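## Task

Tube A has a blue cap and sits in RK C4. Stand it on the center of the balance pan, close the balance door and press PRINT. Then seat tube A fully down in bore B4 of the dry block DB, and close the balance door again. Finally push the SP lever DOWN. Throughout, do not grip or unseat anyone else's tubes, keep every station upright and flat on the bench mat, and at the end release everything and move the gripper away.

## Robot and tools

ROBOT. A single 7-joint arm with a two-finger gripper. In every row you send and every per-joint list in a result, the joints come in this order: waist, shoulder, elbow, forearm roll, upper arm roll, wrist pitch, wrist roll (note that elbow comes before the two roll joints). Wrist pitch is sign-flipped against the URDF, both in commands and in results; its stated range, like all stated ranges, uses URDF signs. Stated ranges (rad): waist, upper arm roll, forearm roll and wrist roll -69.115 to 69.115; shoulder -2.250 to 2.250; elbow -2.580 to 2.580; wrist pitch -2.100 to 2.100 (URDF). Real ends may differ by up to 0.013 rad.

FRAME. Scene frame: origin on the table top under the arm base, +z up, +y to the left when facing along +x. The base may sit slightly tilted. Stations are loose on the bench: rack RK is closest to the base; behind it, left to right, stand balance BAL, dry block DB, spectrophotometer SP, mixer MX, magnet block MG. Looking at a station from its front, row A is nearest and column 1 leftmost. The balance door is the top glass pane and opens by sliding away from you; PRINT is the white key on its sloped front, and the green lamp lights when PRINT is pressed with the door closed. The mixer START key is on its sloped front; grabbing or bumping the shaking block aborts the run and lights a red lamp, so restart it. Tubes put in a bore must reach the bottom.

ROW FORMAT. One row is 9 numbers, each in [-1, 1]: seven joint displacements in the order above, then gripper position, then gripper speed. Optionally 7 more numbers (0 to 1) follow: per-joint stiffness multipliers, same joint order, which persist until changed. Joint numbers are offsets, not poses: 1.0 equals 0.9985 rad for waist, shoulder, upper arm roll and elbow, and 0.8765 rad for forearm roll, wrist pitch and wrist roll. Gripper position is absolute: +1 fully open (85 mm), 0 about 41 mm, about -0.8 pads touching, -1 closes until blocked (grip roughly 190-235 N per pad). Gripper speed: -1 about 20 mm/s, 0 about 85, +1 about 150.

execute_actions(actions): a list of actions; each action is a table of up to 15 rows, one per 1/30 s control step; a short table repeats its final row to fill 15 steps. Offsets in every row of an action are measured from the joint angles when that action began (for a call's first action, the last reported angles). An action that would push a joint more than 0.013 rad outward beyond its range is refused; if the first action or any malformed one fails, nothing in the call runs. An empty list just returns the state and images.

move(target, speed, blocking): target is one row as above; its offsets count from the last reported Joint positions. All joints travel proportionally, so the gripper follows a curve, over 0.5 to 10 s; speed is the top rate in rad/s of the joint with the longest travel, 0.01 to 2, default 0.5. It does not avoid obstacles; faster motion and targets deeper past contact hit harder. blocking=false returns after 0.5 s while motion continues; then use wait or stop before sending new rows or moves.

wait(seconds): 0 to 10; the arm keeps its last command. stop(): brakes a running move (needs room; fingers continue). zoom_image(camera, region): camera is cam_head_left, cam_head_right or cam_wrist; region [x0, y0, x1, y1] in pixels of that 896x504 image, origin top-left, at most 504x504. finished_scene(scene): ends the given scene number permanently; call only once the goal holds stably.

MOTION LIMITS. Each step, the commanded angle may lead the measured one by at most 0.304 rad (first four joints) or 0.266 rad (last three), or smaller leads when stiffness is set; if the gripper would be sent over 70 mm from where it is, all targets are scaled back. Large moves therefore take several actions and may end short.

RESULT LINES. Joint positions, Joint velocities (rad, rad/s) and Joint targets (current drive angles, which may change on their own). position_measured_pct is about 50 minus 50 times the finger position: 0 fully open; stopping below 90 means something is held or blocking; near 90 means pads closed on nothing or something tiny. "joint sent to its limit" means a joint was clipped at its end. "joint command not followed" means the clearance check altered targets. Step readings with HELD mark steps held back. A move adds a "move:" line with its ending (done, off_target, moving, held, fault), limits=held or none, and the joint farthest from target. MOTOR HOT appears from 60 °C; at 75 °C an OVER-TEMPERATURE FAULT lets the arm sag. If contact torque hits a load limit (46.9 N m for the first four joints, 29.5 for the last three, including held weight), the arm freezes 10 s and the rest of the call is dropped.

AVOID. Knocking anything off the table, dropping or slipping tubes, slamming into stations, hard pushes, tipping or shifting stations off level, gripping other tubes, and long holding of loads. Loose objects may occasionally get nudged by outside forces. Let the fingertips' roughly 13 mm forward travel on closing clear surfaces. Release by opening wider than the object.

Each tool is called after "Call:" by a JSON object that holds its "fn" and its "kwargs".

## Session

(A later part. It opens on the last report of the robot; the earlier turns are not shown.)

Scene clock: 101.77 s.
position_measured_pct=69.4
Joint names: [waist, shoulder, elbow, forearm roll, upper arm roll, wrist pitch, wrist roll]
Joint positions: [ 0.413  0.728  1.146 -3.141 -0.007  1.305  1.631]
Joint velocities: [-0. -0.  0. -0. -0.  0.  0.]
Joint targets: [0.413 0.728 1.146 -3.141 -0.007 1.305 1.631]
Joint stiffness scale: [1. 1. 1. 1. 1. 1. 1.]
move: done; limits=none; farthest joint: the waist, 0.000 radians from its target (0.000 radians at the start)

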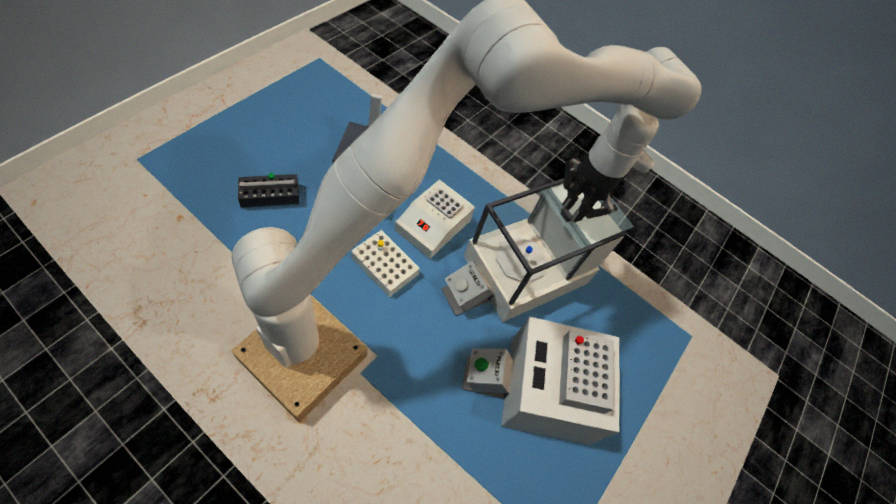

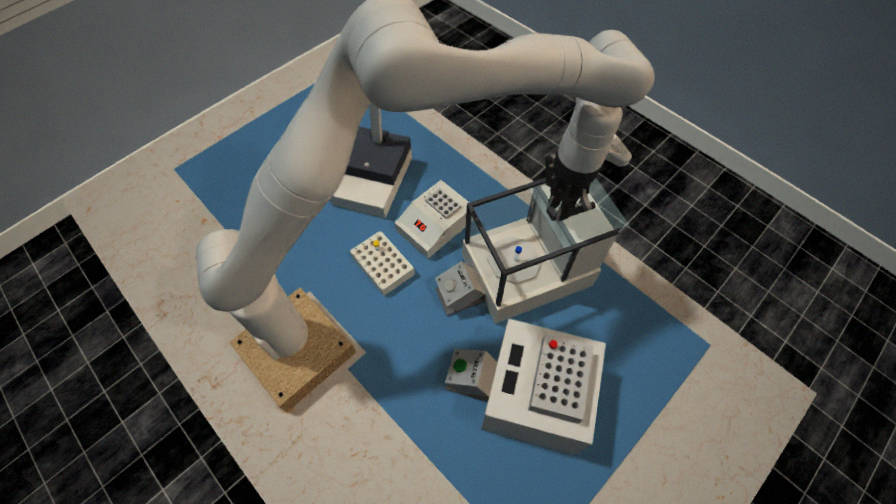

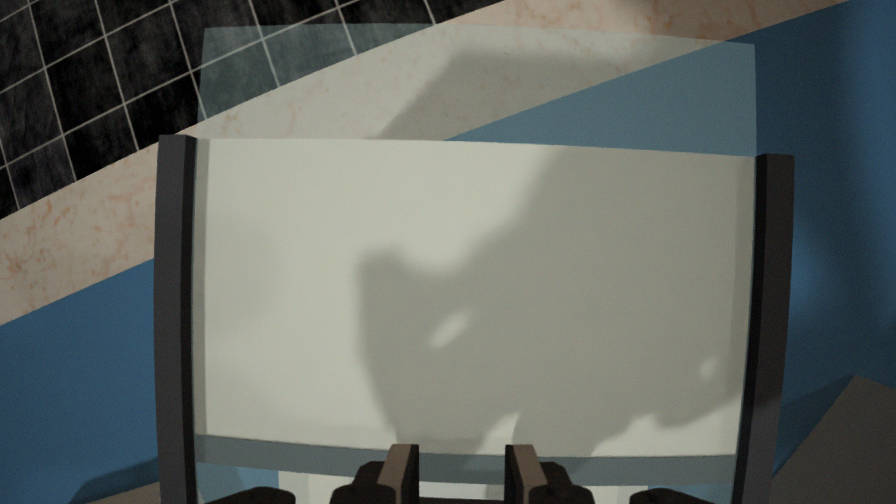

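Call:
{"fn": "move", "kwargs": {"target": [-0.004,-0.141,0.267,0,0,-0.145,0,-0.45,0], "speed": 0.25}}

Call:
{"fn": "move", "kwargs": {"target": [-0.004,-0.119,0.211,0,0,-0.107,0,-0.45,0], "speed": 0.2}}

Scene clock: 109.97 s.
position_measured_pct=69.4
Joint names: [waist, shoulder, elbow, forearm roll, upper arm roll, wrist pitch, wrist roll]
Joint positions: [ 0.413  0.591  1.408 -3.14  -0.007  1.182  1.631]
Joint velocities: [ 0.    -0.002  0.002 -0.    -0.    -0.     0.   ]
Joint targets: [0.409 0.587 1.413 -3.141 -0.007 1.178 1.631]
Joint stiffness scale: [1. 1. 1. 1. 1. 1. 1.]
move: done; limits=none; farthest joint: the waist, 0.004 radians from its target (0.004 radians at the start)

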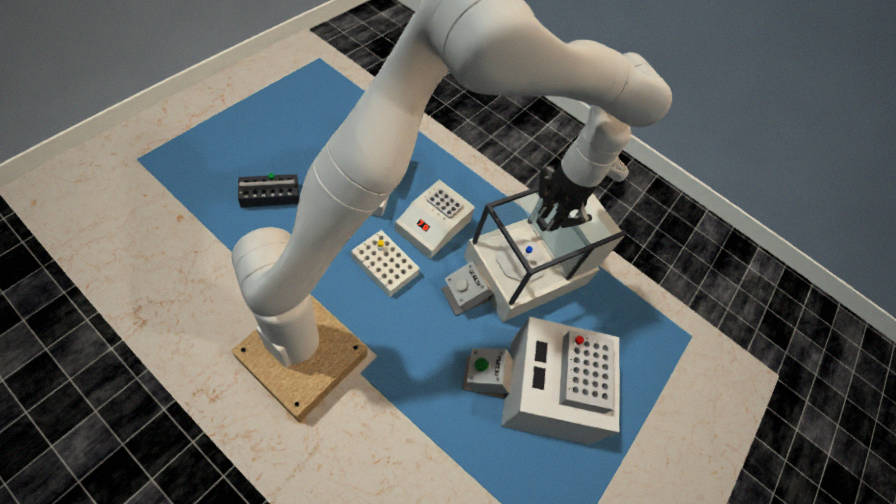

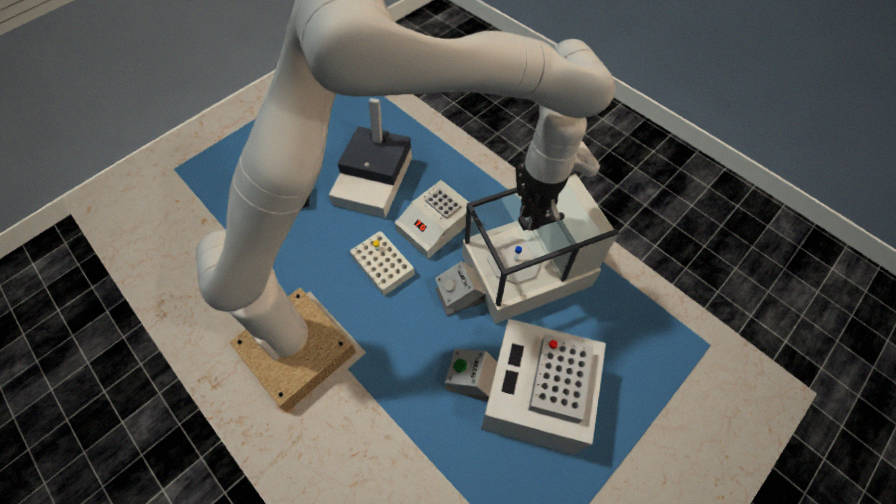

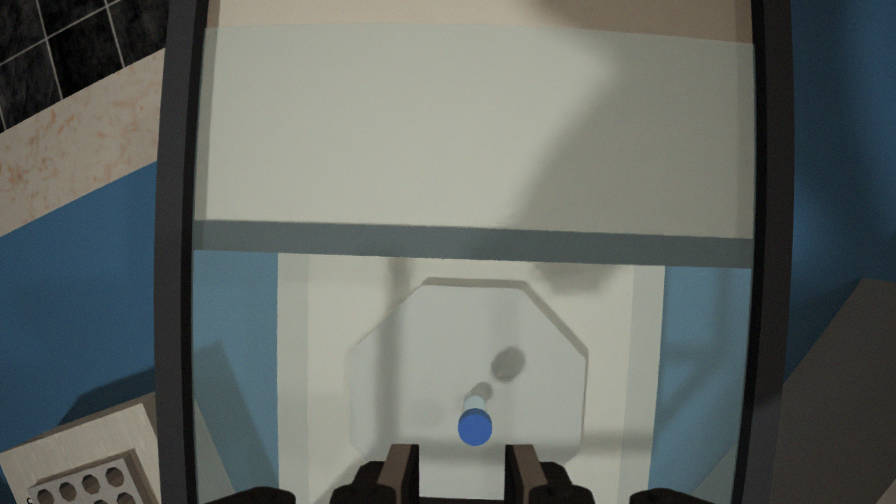

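Scene clock: 111.43 s.
position_measured_pct=69.4
Joint names: [waist, shoulder, elbow, forearm roll, upper arm roll, wrist pitch, wrist roll]
Joint positions: [ 0.413  0.476  1.615 -3.139 -0.006  1.092  1.631]
Joint velocities: [ 0.001 -0.002  0.002  0.001 -0.    -0.001 -0.   ]
Joint targets: [0.409 0.472 1.619 -3.140 -0.007 1.088 1.631]
Joint stiffness scale: [1. 1. 1. 1. 1. 1. 1.]
move: done; limits=none; farthest joint: the waist, 0.004 radians from its target (0.004 radians at the start)

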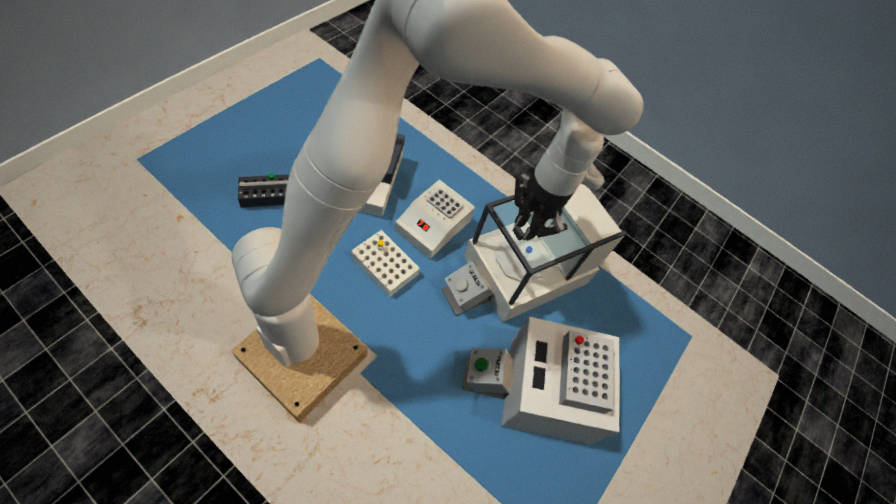

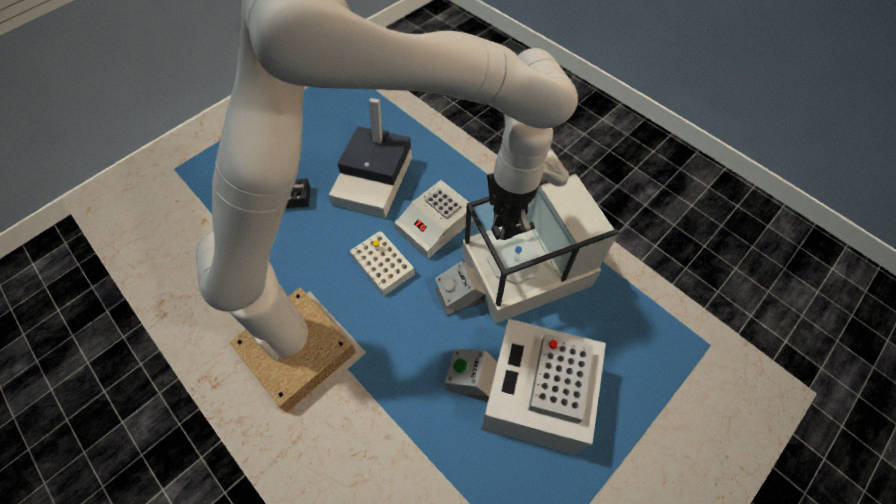

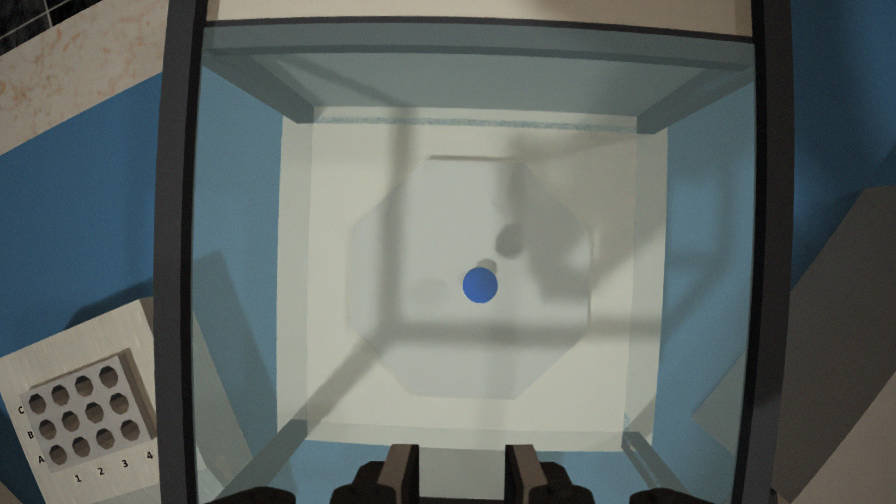

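Pull 6 mm more.

Call:
{"fn": "move", "kwargs": {"target": [0,-0.02,0.027,0,0,-0.012,0,-0.45,0], "speed": 0.05}}

Call:
{"fn": "zoom_image", "kwargs": {"camera": "cam_head_left", "region": [440,170,640,320]}}

Scene clock: 114.87 s.
position_measured_pct=69.4
Joint names: [waist, shoulder, elbow, forearm roll, upper arm roll, wrist pitch, wrist roll]
Joint positions: [ 0.414  0.463  1.637 -3.139 -0.006  1.08   1.631]
Joint velocities: [ 0.    -0.     0.001 -0.    -0.    -0.002  0.   ]
Joint targets: [0.413 0.456 1.642 -3.139 -0.006 1.081 1.631]
Joint stiffness scale: [1. 1. 1. 1. 1. 1. 1.]
move: done; limits=none; farthest joint: the shoulder, 0.007 radians from its target (0.020 radians at the start)

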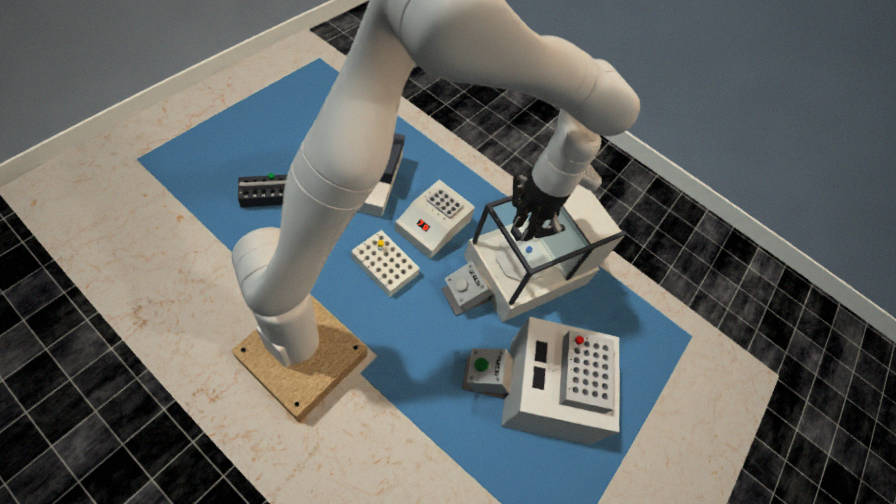

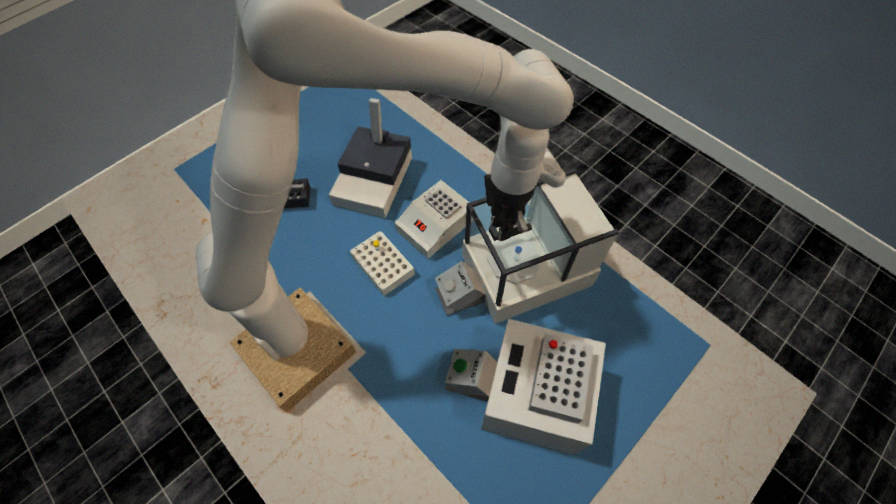

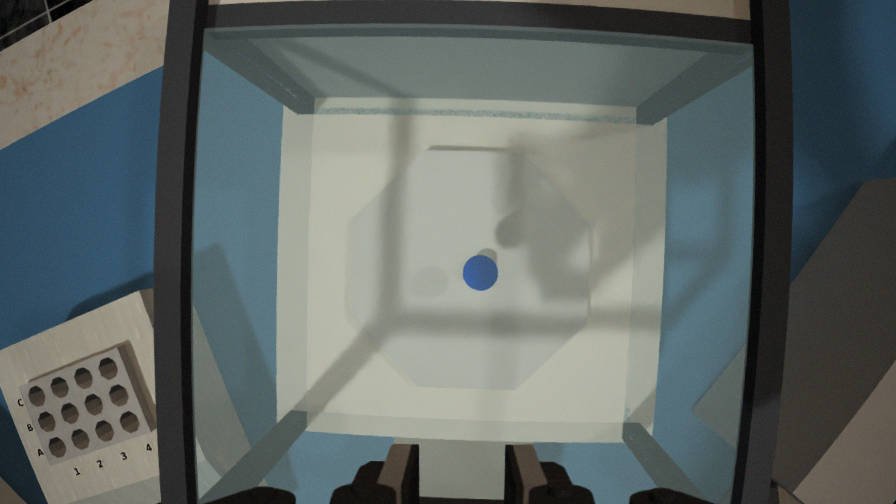

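Region (440, 170, 640, 320) of cam_head_left's 896x504 image, scaled by 2.520, with more detail than that image has; it fills the top 378 rows of this view, and the rest is white.

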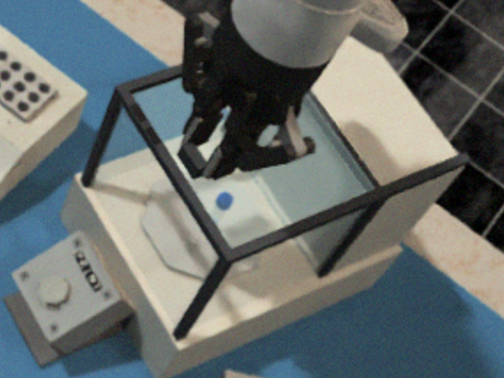

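Still travelling; a bit more.

Call:
{"fn": "move", "kwargs": {"target": [0,-0.02,0.024,0,0,-0.008,0,-0.45,0], "speed": 0.05}}

Scene clock: 118.27 s.
position_measured_pct=69.4
Joint names: [waist, shoulder, elbow, forearm roll, upper arm roll, wrist pitch, wrist roll]
Joint positions: [ 0.414  0.453  1.653 -3.139 -0.006  1.061  1.631]
Joint velocities: [-0.    -0.     0.001 -0.001 -0.    -0.002  0.   ]
Joint targets: [0.414 0.443 1.661 -3.139 -0.006 1.073 1.631]
Joint stiffness scale: [1. 1. 1. 1. 1. 1. 1.]
move: off_target; limits=none; farthest joint: the wrist pitch, 0.012 radians from its target (0.006 radians at the start)

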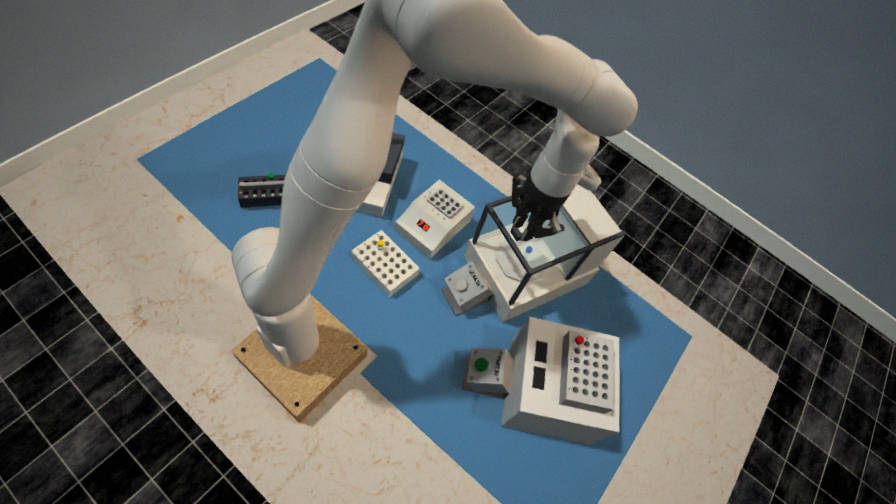

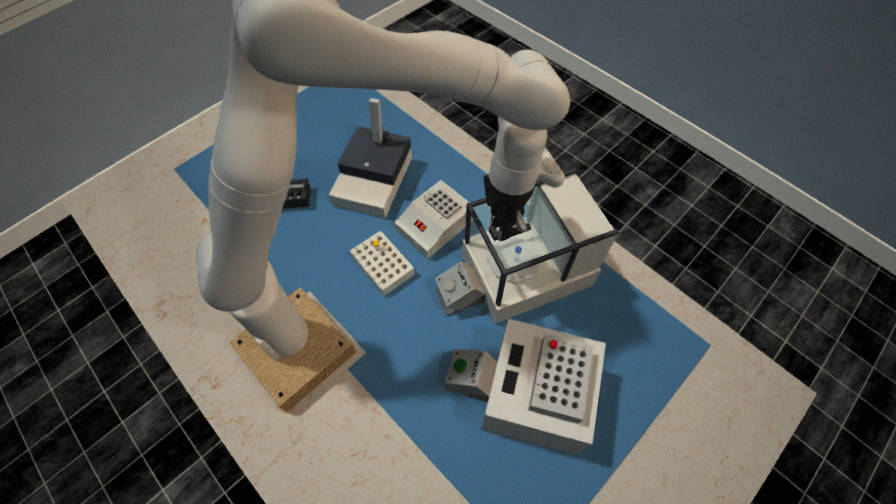

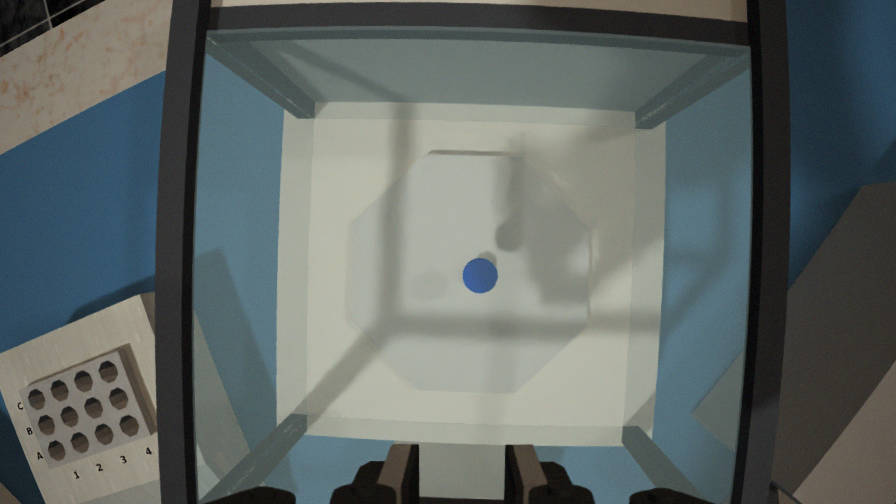

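Call:
{"fn": "move", "kwargs": {"target": [0,0.005,-0.008,0,0,0.015,0,0.1,0]}}

Call:
{"fn": "move", "kwargs": {"target": [0,-0.08,-0.07,0,0,0.175,0,0.1,0]}}

Call:
{"fn": "move", "kwargs": {"target": [0,-0.33,0.45,0,0,-0.14,0,-1,0], "speed": 0.7}}

Scene clock: 124.73 s.
position_measured_pct=45.2
Joint names: [waist, shoulder, elbow, forearm roll, upper arm roll, wrist pitch, wrist roll]
Joint positions: [ 0.414  0.455  1.648 -3.139 -0.006  1.068  1.631]
Joint velocities: [-0.     0.003  0.    -0.     0.     0.001  0.001]
Joint targets: [0.414 0.458 1.645 -3.139 -0.006 1.074 1.631]
Joint stiffness scale: [1. 1. 1. 1. 1. 1. 1.]
move: done; limits=none; farthest joint: the wrist pitch, 0.006 radians from its target (0.020 radians at the start)

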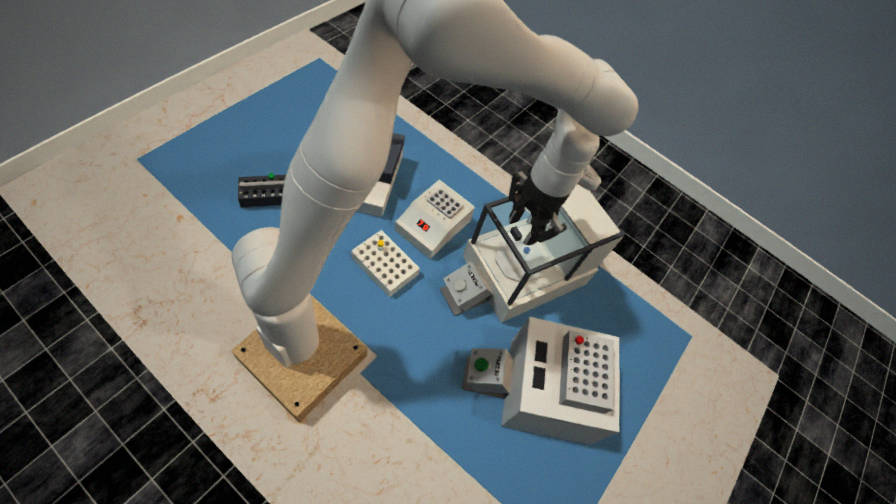

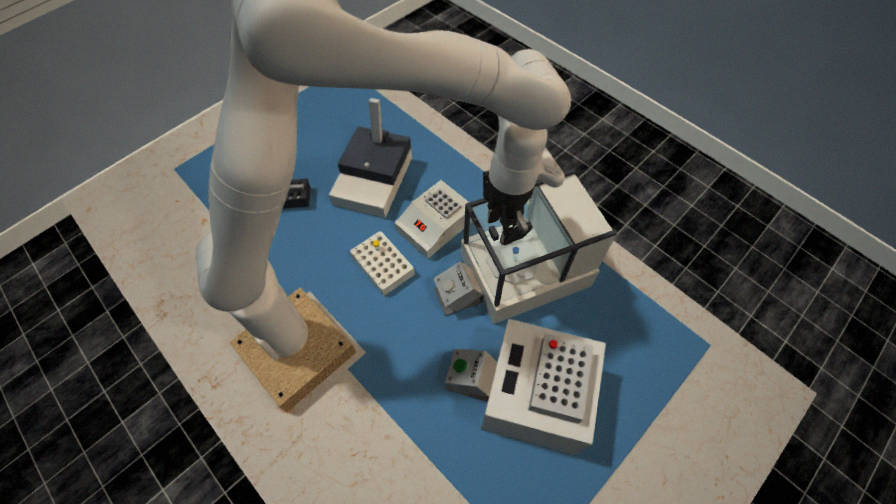

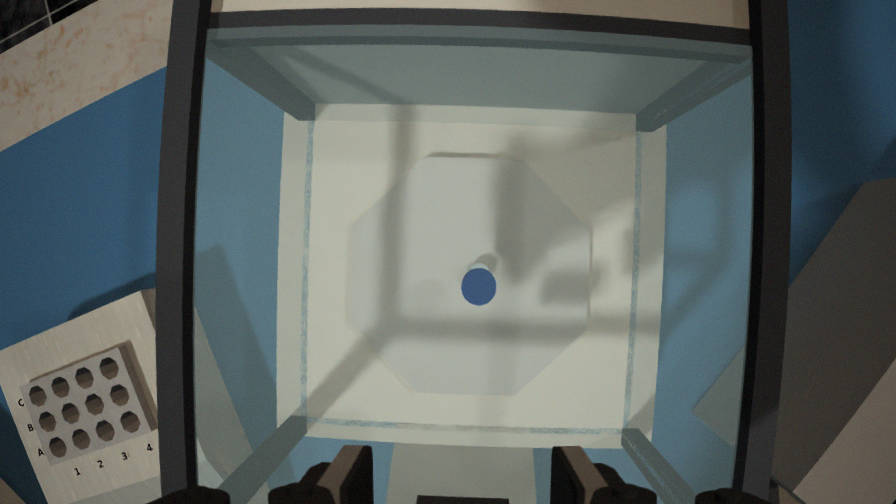

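Scene clock: 125.67 s.
position_measured_pct=45.2
Joint names: [waist, shoulder, elbow, forearm roll, upper arm roll, wrist pitch, wrist roll]
Joint positions: [ 0.414  0.378  1.583 -3.139 -0.006  1.217  1.631]
Joint velocities: [ 0.    -0.002  0.    -0.    -0.001  0.     0.   ]
Joint targets: [0.414 0.376 1.578 -3.139 -0.006 1.222 1.631]
Joint stiffness scale: [1. 1. 1. 1. 1. 1. 1.]
move: done; limits=none; farthest joint: the elbow, 0.005 radians from its target (0.070 radians at the start)

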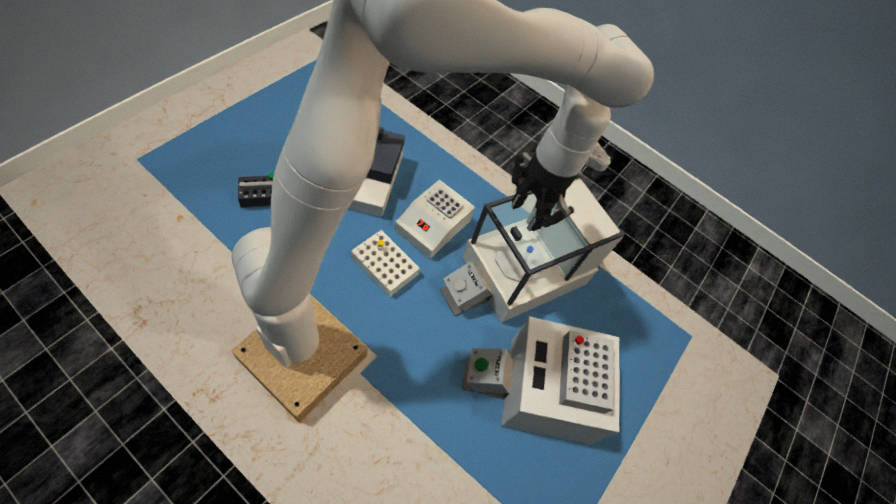

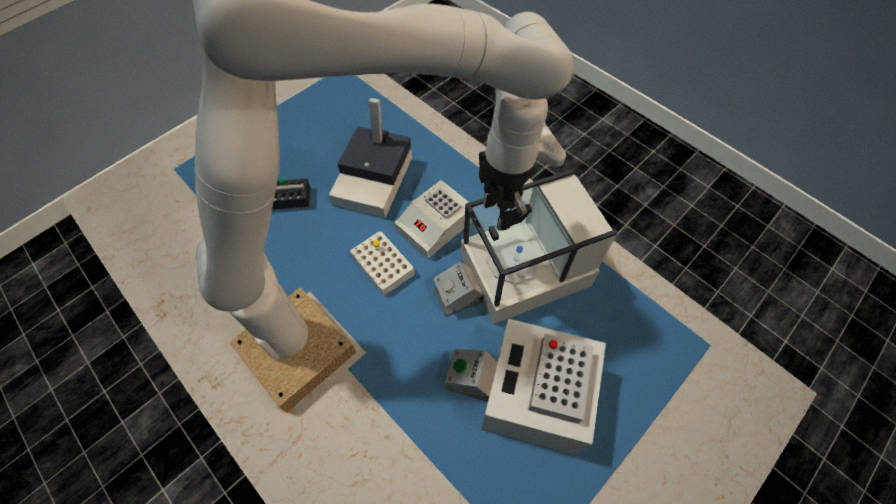

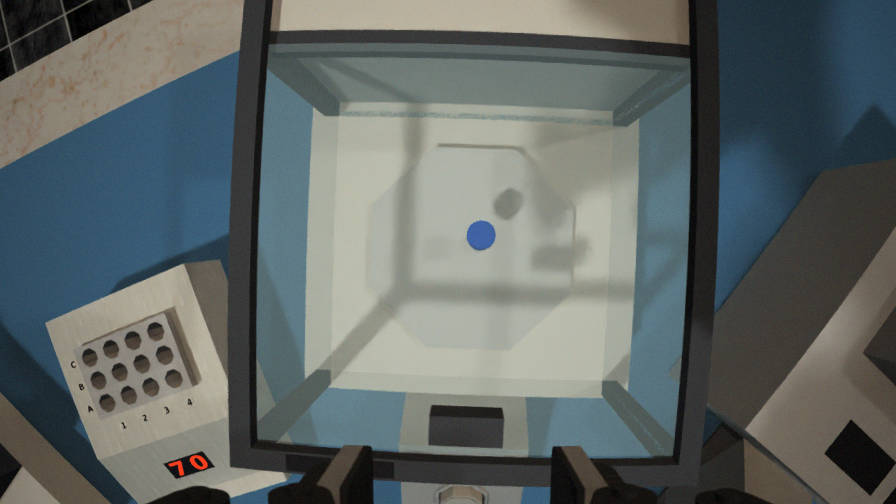

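Scene clock: 127.00 s.
position_measured_pct=91.7
Joint names: [waist, shoulder, elbow, forearm roll, upper arm roll, wrist pitch, wrist roll]
Joint positions: [ 0.414  0.051  2.028 -3.139 -0.006  1.099  1.631]
Joint velocities: [-0.001 -0.002 -0.    -0.    -0.001 -0.001  0.001]
Joint targets: [0.414 0.048 2.033 -3.139 -0.006 1.094 1.631]
Joint stiffness scale: [1. 1. 1. 1. 1. 1. 1.]
move: done; limits=none; farthest joint: the elbow, 0.005 radians from its target (0.449 radians at the start)

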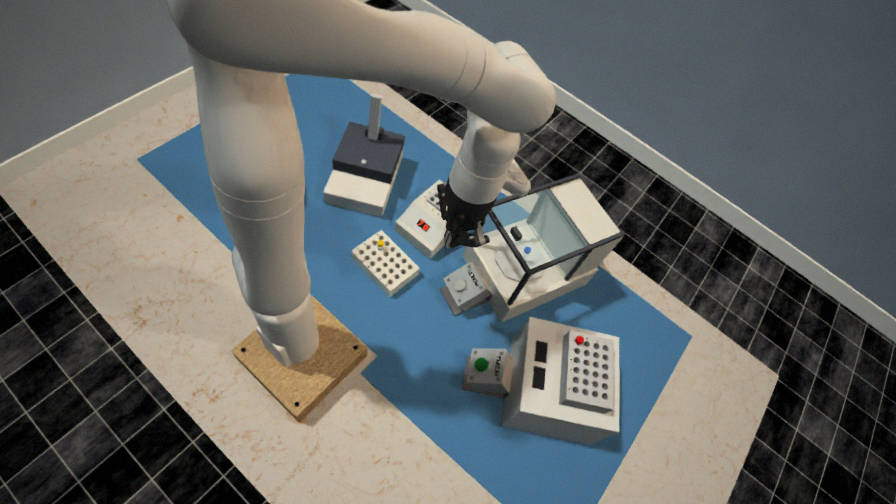

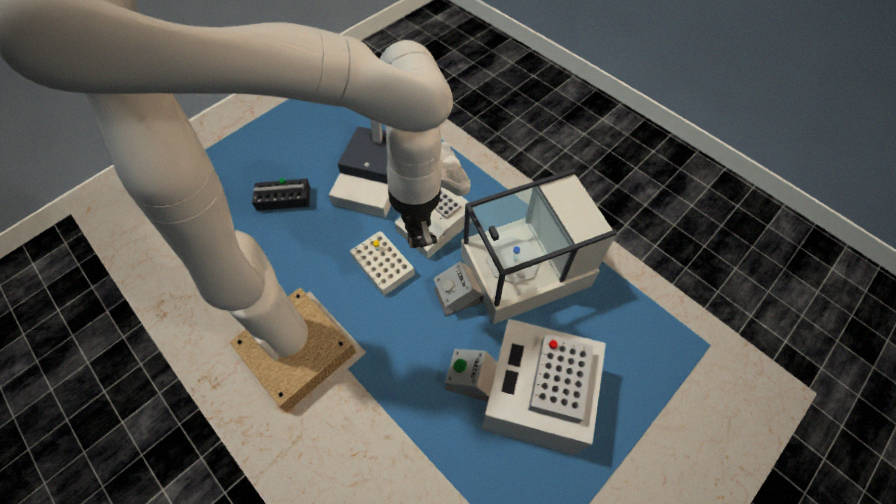

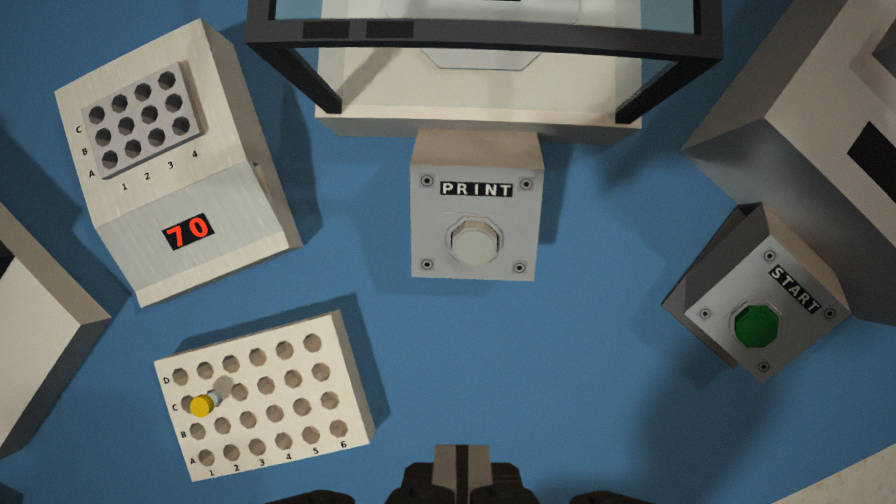

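Call:
{"fn": "move", "kwargs": {"target": [0.021,0.325,0.285,0,0,-0.932,0,-1,0], "speed": 0.6}}

Scene clock: 133.23 s.
position_measured_pct=91.7
Joint names: [waist, shoulder, elbow, forearm roll, upper arm roll, wrist pitch, wrist roll]
Joint positions: [ 0.432  0.373  2.307 -3.139 -0.006  0.287  1.631]
Joint velocities: [ 0.001  0.002 -0.    -0.     0.001 -0.001  0.   ]
Joint targets: [0.435 0.375 2.312 -3.139 -0.006 0.282 1.631]
Joint stiffness scale: [1. 1. 1. 1. 1. 1. 1.]
move: done; limits=none; farthest joint: the elbow, 0.005 radians from its target (0.285 radians at the start)

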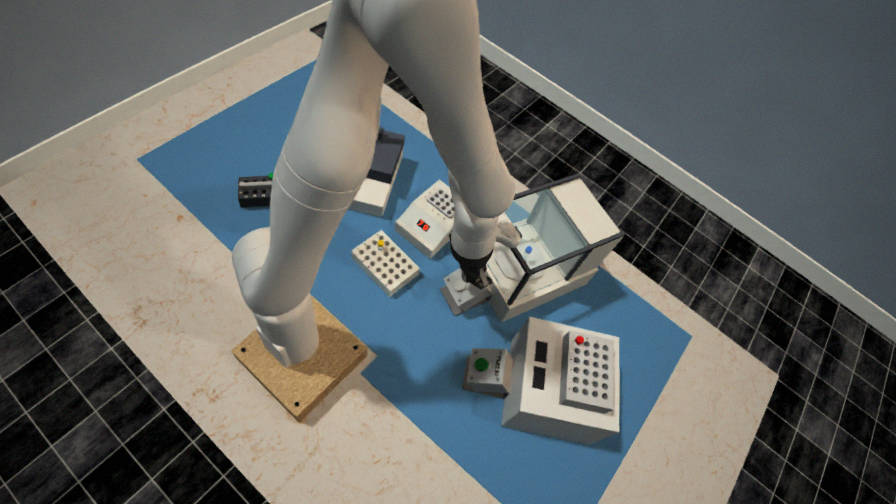

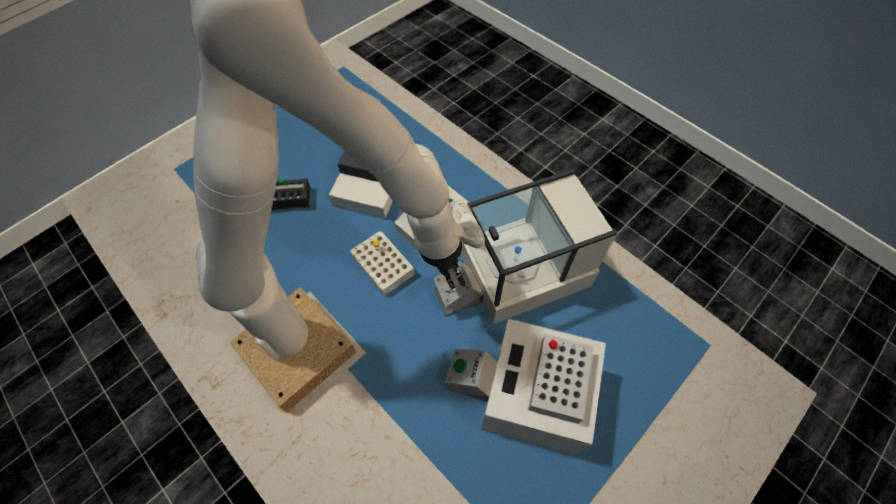

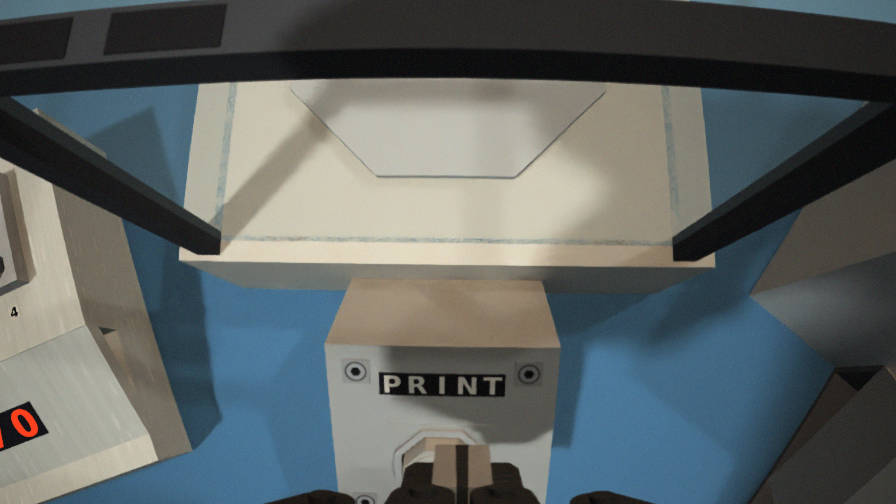

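Call:
{"fn": "move", "kwargs": {"target": [-0.02,0.065,0.015,0,0,-0.085,0,-1,0], "speed": 0.15}}

Call:
{"fn": "move", "kwargs": {"target": [0,0.06,0.012,0,0,-0.08,0,-1,0], "speed": 0.08}}

Scene clock: 139.13 s.
position_measured_pct=91.7
Joint names: [waist, shoulder, elbow, forearm roll, upper arm roll, wrist pitch, wrist roll]
Joint positions: [ 0.415  0.435  2.317 -3.139 -0.006  0.218  1.631]
Joint velocities: [-0.002  0.003 -0.     0.    -0.     0.    -0.   ]
Joint targets: [0.412 0.438 2.322 -3.139 -0.006 0.213 1.631]
Joint stiffness scale: [1. 1. 1. 1. 1. 1. 1.]
move: done; limits=none; farthest joint: the wrist pitch, 0.006 radians from its target (0.075 radians at the start)

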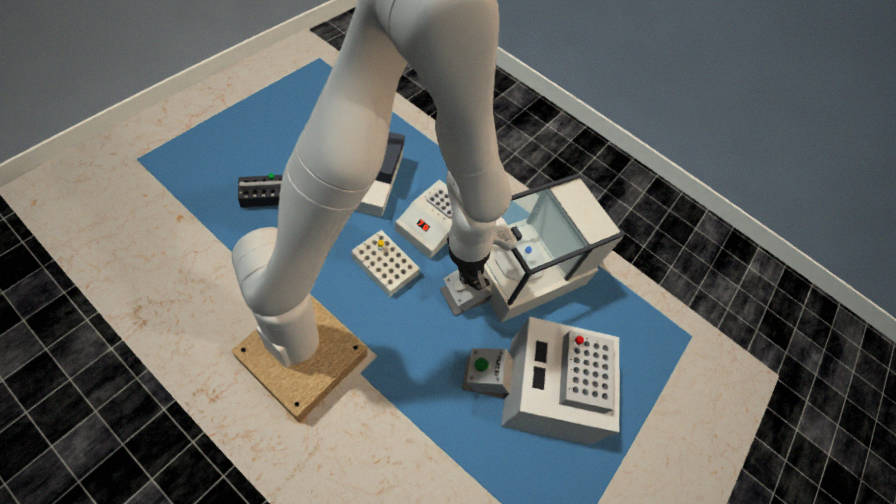

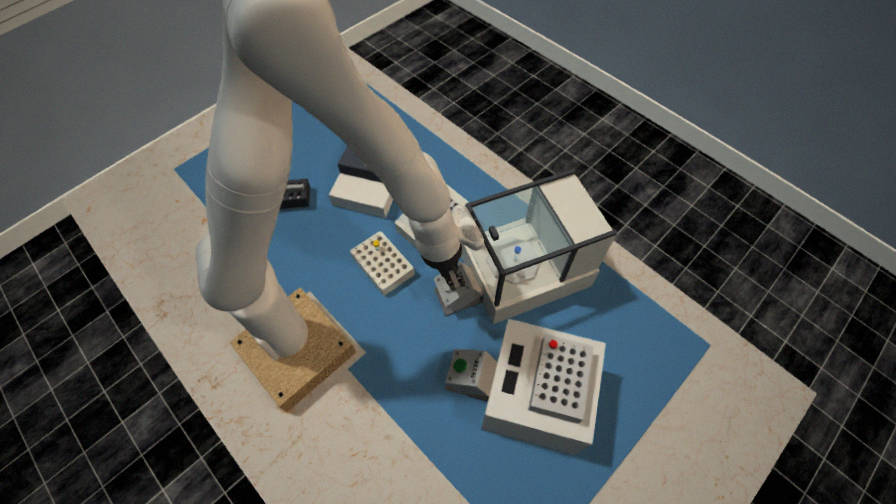

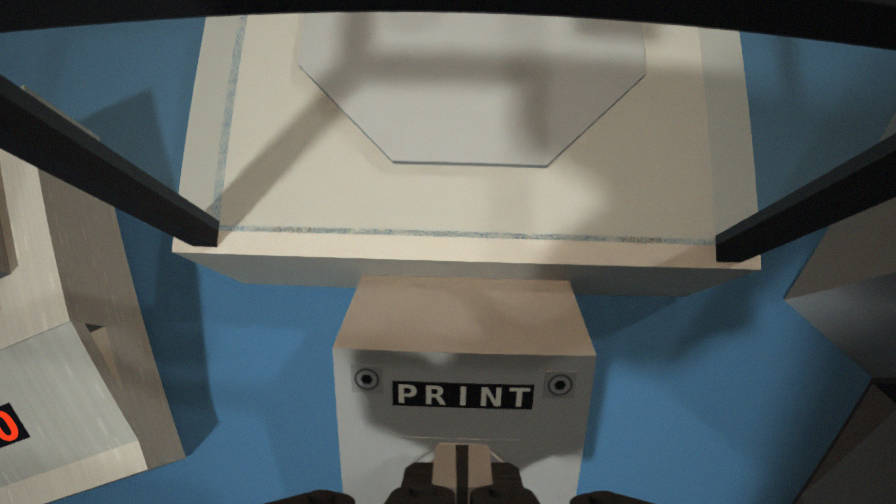

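Scene clock: 140.27 s.
position_measured_pct=91.7
Joint names: [waist, shoulder, elbow, forearm roll, upper arm roll, wrist pitch, wrist roll]
Joint positions: [ 0.415  0.486  2.323 -3.139 -0.006  0.153  1.631]
Joint velocities: [-0.     0.001  0.001  0.     0.    -0.001  0.   ]
Joint targets: [0.415 0.495 2.329 -3.139 -0.006 0.148 1.631]
Joint stiffness scale: [1. 1. 1. 1. 1. 1. 1.]
move: done; limits=none; farthest joint: the shoulder, 0.009 radians from its target (0.059 radians at the start)

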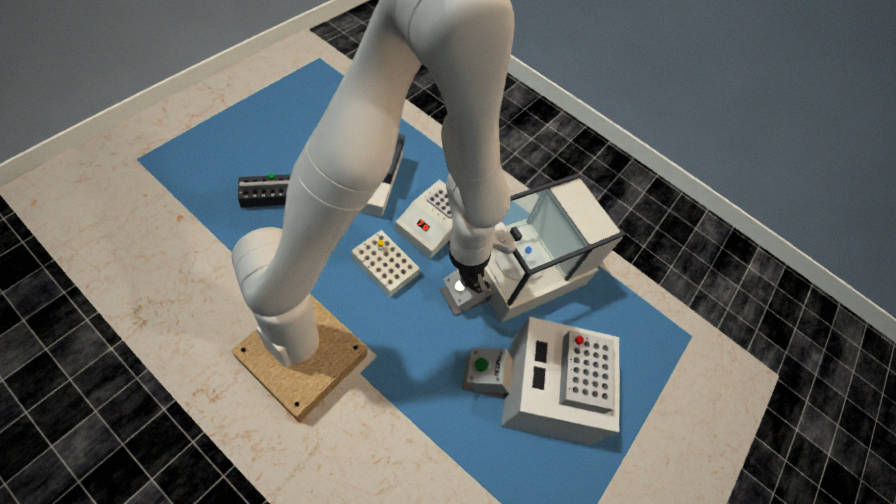

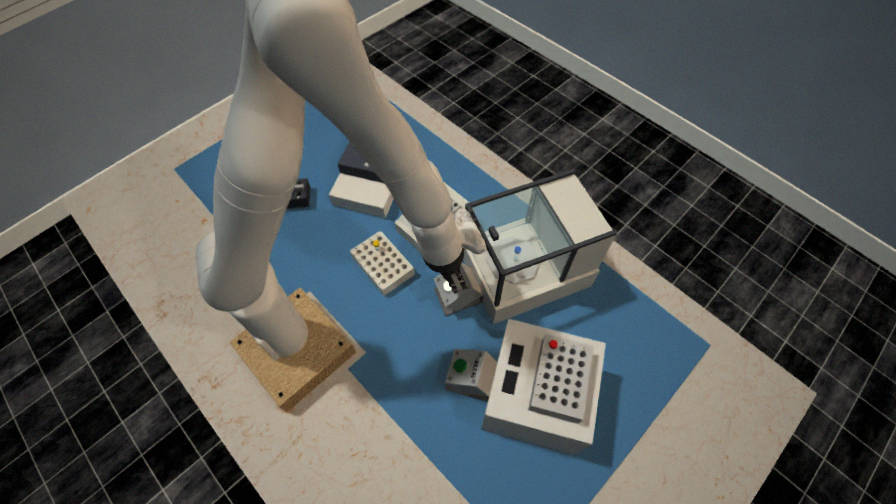

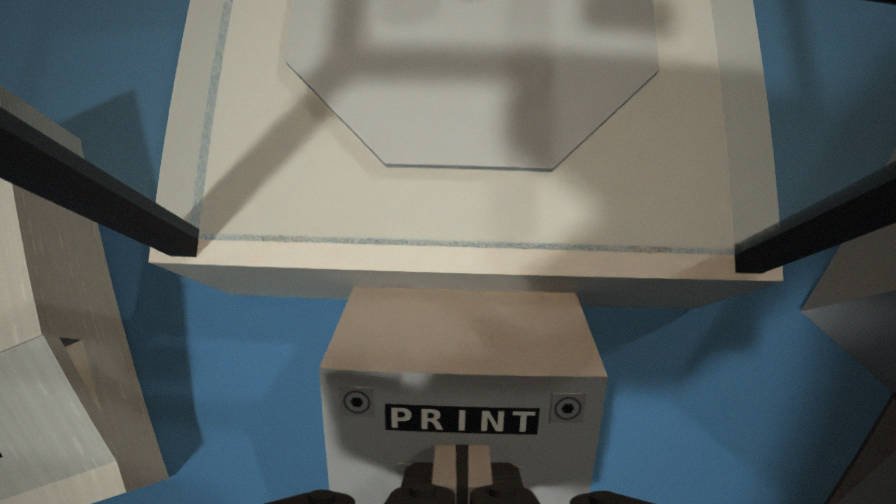

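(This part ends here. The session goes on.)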